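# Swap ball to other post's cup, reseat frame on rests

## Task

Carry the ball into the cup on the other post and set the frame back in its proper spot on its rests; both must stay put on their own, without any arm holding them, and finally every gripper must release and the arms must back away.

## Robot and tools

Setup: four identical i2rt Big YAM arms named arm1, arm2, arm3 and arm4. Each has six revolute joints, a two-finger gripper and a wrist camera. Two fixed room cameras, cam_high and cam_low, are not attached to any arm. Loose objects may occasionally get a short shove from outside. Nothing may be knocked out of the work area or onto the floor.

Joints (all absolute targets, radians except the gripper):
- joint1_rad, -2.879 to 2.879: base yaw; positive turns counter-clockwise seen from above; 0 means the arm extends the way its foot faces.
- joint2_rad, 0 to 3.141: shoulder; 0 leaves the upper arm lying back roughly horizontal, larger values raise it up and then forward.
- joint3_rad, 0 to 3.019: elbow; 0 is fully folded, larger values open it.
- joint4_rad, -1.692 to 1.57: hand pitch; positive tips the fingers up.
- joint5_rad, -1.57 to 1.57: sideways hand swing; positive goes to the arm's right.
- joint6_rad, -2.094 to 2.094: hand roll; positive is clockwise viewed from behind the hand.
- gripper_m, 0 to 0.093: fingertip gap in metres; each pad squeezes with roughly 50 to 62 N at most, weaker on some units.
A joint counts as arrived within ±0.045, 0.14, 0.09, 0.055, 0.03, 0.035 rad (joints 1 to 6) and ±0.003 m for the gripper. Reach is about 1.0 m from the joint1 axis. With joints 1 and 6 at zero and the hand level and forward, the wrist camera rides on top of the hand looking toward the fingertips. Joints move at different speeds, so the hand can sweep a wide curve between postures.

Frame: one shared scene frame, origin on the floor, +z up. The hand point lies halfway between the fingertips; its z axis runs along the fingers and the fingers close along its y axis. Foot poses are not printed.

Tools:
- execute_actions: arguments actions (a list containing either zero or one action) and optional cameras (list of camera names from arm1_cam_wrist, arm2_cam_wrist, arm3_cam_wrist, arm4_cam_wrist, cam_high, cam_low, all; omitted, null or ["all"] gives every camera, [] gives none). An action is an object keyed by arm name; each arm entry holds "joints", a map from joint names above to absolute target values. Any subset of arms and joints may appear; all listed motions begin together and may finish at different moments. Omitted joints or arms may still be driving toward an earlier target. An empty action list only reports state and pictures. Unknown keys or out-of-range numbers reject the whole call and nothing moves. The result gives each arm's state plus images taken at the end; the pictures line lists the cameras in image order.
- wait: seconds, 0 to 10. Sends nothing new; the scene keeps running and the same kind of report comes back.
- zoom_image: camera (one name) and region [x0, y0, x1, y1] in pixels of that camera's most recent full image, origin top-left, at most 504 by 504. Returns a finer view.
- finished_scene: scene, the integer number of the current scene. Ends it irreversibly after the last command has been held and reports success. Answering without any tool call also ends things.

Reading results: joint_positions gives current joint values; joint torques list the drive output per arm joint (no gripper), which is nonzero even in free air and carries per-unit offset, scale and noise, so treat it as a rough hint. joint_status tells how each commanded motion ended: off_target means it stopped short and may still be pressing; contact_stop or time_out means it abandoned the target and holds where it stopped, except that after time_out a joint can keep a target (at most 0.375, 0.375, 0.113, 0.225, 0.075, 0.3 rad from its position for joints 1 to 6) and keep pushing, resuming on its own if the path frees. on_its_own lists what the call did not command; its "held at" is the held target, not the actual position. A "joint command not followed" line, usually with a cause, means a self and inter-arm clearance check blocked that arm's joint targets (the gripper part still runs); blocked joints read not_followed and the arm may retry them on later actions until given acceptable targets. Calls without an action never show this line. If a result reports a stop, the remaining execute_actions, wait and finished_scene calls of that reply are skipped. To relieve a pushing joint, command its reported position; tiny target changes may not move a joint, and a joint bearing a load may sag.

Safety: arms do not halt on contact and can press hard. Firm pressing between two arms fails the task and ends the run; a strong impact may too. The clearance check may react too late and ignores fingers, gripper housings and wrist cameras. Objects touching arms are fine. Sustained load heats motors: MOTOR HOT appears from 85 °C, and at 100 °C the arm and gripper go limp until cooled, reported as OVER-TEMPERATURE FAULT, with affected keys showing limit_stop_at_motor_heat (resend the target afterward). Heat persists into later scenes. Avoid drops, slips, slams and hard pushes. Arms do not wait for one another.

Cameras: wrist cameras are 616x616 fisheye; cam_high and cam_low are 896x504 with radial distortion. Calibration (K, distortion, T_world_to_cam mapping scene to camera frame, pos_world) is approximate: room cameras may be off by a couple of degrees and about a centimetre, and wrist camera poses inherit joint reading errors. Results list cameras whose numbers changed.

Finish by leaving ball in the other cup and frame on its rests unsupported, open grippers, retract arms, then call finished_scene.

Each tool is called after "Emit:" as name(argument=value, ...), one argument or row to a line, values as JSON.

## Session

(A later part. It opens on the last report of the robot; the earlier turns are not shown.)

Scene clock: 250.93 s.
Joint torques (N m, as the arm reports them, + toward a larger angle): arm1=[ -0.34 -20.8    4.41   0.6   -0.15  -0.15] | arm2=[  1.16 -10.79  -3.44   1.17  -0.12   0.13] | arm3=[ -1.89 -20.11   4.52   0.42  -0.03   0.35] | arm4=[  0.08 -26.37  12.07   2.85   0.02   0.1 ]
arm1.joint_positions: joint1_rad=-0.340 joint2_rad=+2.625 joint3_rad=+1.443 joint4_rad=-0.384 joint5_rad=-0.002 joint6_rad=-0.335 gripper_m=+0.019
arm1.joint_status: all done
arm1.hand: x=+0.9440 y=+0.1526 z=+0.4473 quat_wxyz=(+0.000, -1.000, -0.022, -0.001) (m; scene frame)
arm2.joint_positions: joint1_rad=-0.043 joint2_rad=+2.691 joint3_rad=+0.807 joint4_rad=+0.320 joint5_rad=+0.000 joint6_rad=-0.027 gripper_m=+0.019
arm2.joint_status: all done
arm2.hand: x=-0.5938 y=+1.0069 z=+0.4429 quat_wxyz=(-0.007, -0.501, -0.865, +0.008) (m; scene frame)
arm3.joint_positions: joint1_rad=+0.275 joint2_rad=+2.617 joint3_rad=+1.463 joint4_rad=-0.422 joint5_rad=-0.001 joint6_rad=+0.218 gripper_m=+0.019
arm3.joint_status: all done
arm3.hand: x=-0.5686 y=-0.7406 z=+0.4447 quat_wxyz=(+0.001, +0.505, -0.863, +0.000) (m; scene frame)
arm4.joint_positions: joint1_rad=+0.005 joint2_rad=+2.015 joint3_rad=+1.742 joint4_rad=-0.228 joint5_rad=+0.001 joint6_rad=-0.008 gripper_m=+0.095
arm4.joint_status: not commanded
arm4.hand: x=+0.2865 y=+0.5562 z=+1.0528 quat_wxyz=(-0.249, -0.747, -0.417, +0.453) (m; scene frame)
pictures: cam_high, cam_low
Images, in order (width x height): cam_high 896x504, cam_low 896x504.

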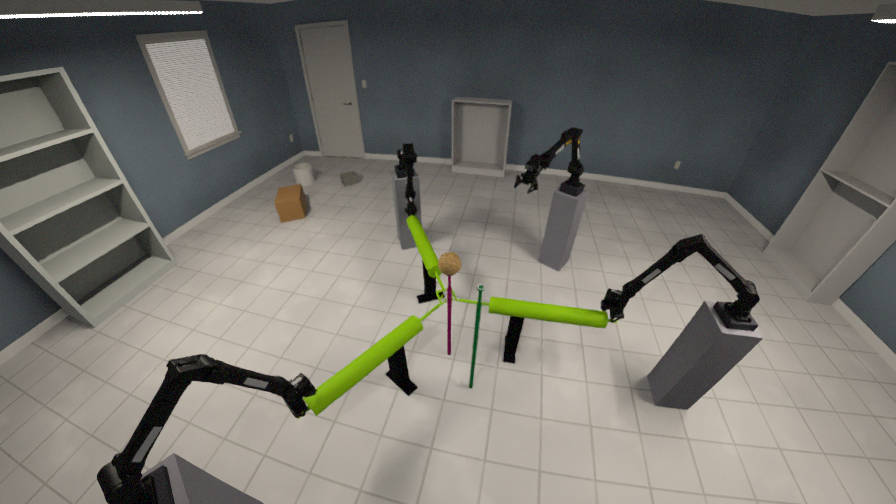

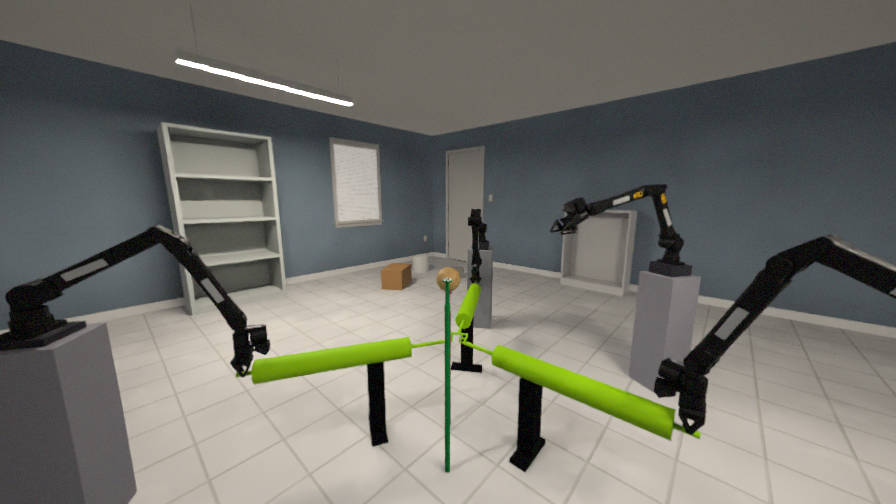

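Emit:
execute_actions(
  actions=[
    {"arm1":{"joints":{"gripper_m":0.09}},"arm2":{"joints":{"gripper_m":0.09}},"arm3":{"joints":{"gripper_m":0.09}}},
  ],
  cameras=[],
)

Emit:
execute_actions(
  actions=[
    {"arm1":{"joints":{"joint2_rad":2.3,"joint3_rad":1.2,"joint4_rad":-0.55}},"arm2":{"joints":{"joint2_rad":2.237,"joint3_rad":0.5,"joint4_rad":0.05}},"arm3":{"joints":{"joint2_rad":2.3,"joint3_rad":1.23,"joint4_rad":-0.59}}},
  ],
  cameras=["cam_high"],
)

Emit:
finished_scene(
  scene=1,
)

Scene clock: 255.67 s.
Joint torques (N m, as the arm reports them, + toward a larger angle): arm1=[ -0.38 -20.97   4.33   0.58  -0.15  -0.14] | arm2=[  0.98 -10.93  -3.34   1.05  -0.13   0.12] | arm3=[ -1.72 -19.88   4.41   0.42  -0.03   0.3 ] | arm4=[  0.06 -26.32  12.04   2.85   0.02   0.1 ]
arm1.joint_positions: joint1_rad=-0.340 joint2_rad=+2.625 joint3_rad=+1.445 joint4_rad=-0.384 joint5_rad=-0.002 joint6_rad=-0.335 gripper_m=+0.090
arm1.joint_status: all done
arm1.hand: x=+0.9432 y=+0.1531 z=+0.4475 quat_wxyz=(+0.000, -1.000, -0.022, +0.000) (m; scene frame)
arm2.joint_positions: joint1_rad=-0.043 joint2_rad=+2.691 joint3_rad=+0.807 joint4_rad=+0.321 joint5_rad=+0.000 joint6_rad=-0.025 gripper_m=+0.090
arm2.joint_status: all done
arm2.hand: x=-0.5936 y=+1.0067 z=+0.4429 quat_wxyz=(-0.008, -0.502, -0.865, +0.008) (m; scene frame)
arm3.joint_positions: joint1_rad=+0.275 joint2_rad=+2.617 joint3_rad=+1.465 joint4_rad=-0.422 joint5_rad=-0.001 joint6_rad=+0.223 gripper_m=+0.090
arm3.joint_status: all done
arm3.hand: x=-0.5683 y=-0.7395 z=+0.4450 quat_wxyz=(+0.000, +0.502, -0.865, -0.001) (m; scene frame)
arm4.joint_positions: joint1_rad=+0.005 joint2_rad=+2.015 joint3_rad=+1.742 joint4_rad=-0.228 joint5_rad=+0.001 joint6_rad=-0.008 gripper_m=+0.095
arm4.joint_status: not commanded
arm4.hand: x=+0.2865 y=+0.5562 z=+1.0528 quat_wxyz=(-0.249, -0.747, -0.417, +0.453) (m; scene frame)
pictures: none
No camera images: the call's "cameras" was empty. Leave "cameras" out to get every camera's image.

Scene clock: 256.83 s.
Joint torques (N m, as the arm reports them, + toward a larger angle): arm1=[ -0.34 -17.21   3.74   0.    -0.15  -0.14] | arm2=[ 0.86 -9.92 -2.03 -0.37 -0.13  0.11] | arm3=[ -1.61 -17.38   3.61   0.12  -0.04   0.3 ] | arm4=[  0.06 -26.32  12.05   2.85   0.02   0.1 ]
arm1.joint_positions: joint1_rad=-0.340 joint2_rad=+2.284 joint3_rad=+1.200 joint4_rad=-0.539 joint5_rad=-0.002 joint6_rad=-0.335 gripper_m=+0.090
arm1.joint_status: all done
arm1.hand: x=+0.9850 y=+0.1403 z=+0.5779 quat_wxyz=(-0.009, -0.999, -0.021, -0.028) (m; scene frame)
arm2.joint_positions: joint1_rad=-0.043 joint2_rad=+2.247 joint3_rad=+0.503 joint4_rad=+0.068 joint5_rad=+0.000 joint6_rad=-0.025 gripper_m=+0.090
arm2.joint_status: all done
arm2.hand: x=-0.6207 y=+1.0584 z=+0.5797 quat_wxyz=(+0.040, -0.502, -0.864, -0.022) (m; scene frame)
arm3.joint_positions: joint1_rad=+0.275 joint2_rad=+2.293 joint3_rad=+1.228 joint4_rad=-0.586 joint5_rad=-0.001 joint6_rad=+0.223 gripper_m=+0.090
arm3.joint_status: all done
arm3.hand: x=-0.5827 y=-0.7878 z=+0.5688 quat_wxyz=(+0.029, +0.502, -0.864, +0.025) (m; scene frame)
arm4.joint_positions: joint1_rad=+0.005 joint2_rad=+2.015 joint3_rad=+1.742 joint4_rad=-0.228 joint5_rad=+0.001 joint6_rad=-0.008 gripper_m=+0.095
arm4.joint_status: not commanded
arm4.hand: x=+0.2865 y=+0.5562 z=+1.0528 quat_wxyz=(-0.249, -0.747, -0.417, +0.453) (m; scene frame)
pictures: cam_high
Images, in order (width x height): cam_high 896x504.

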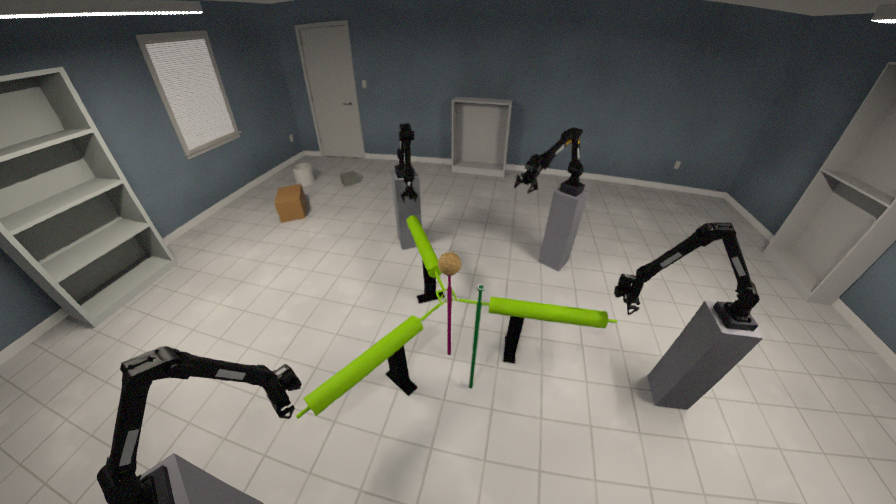

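The scene is finished: the task was done.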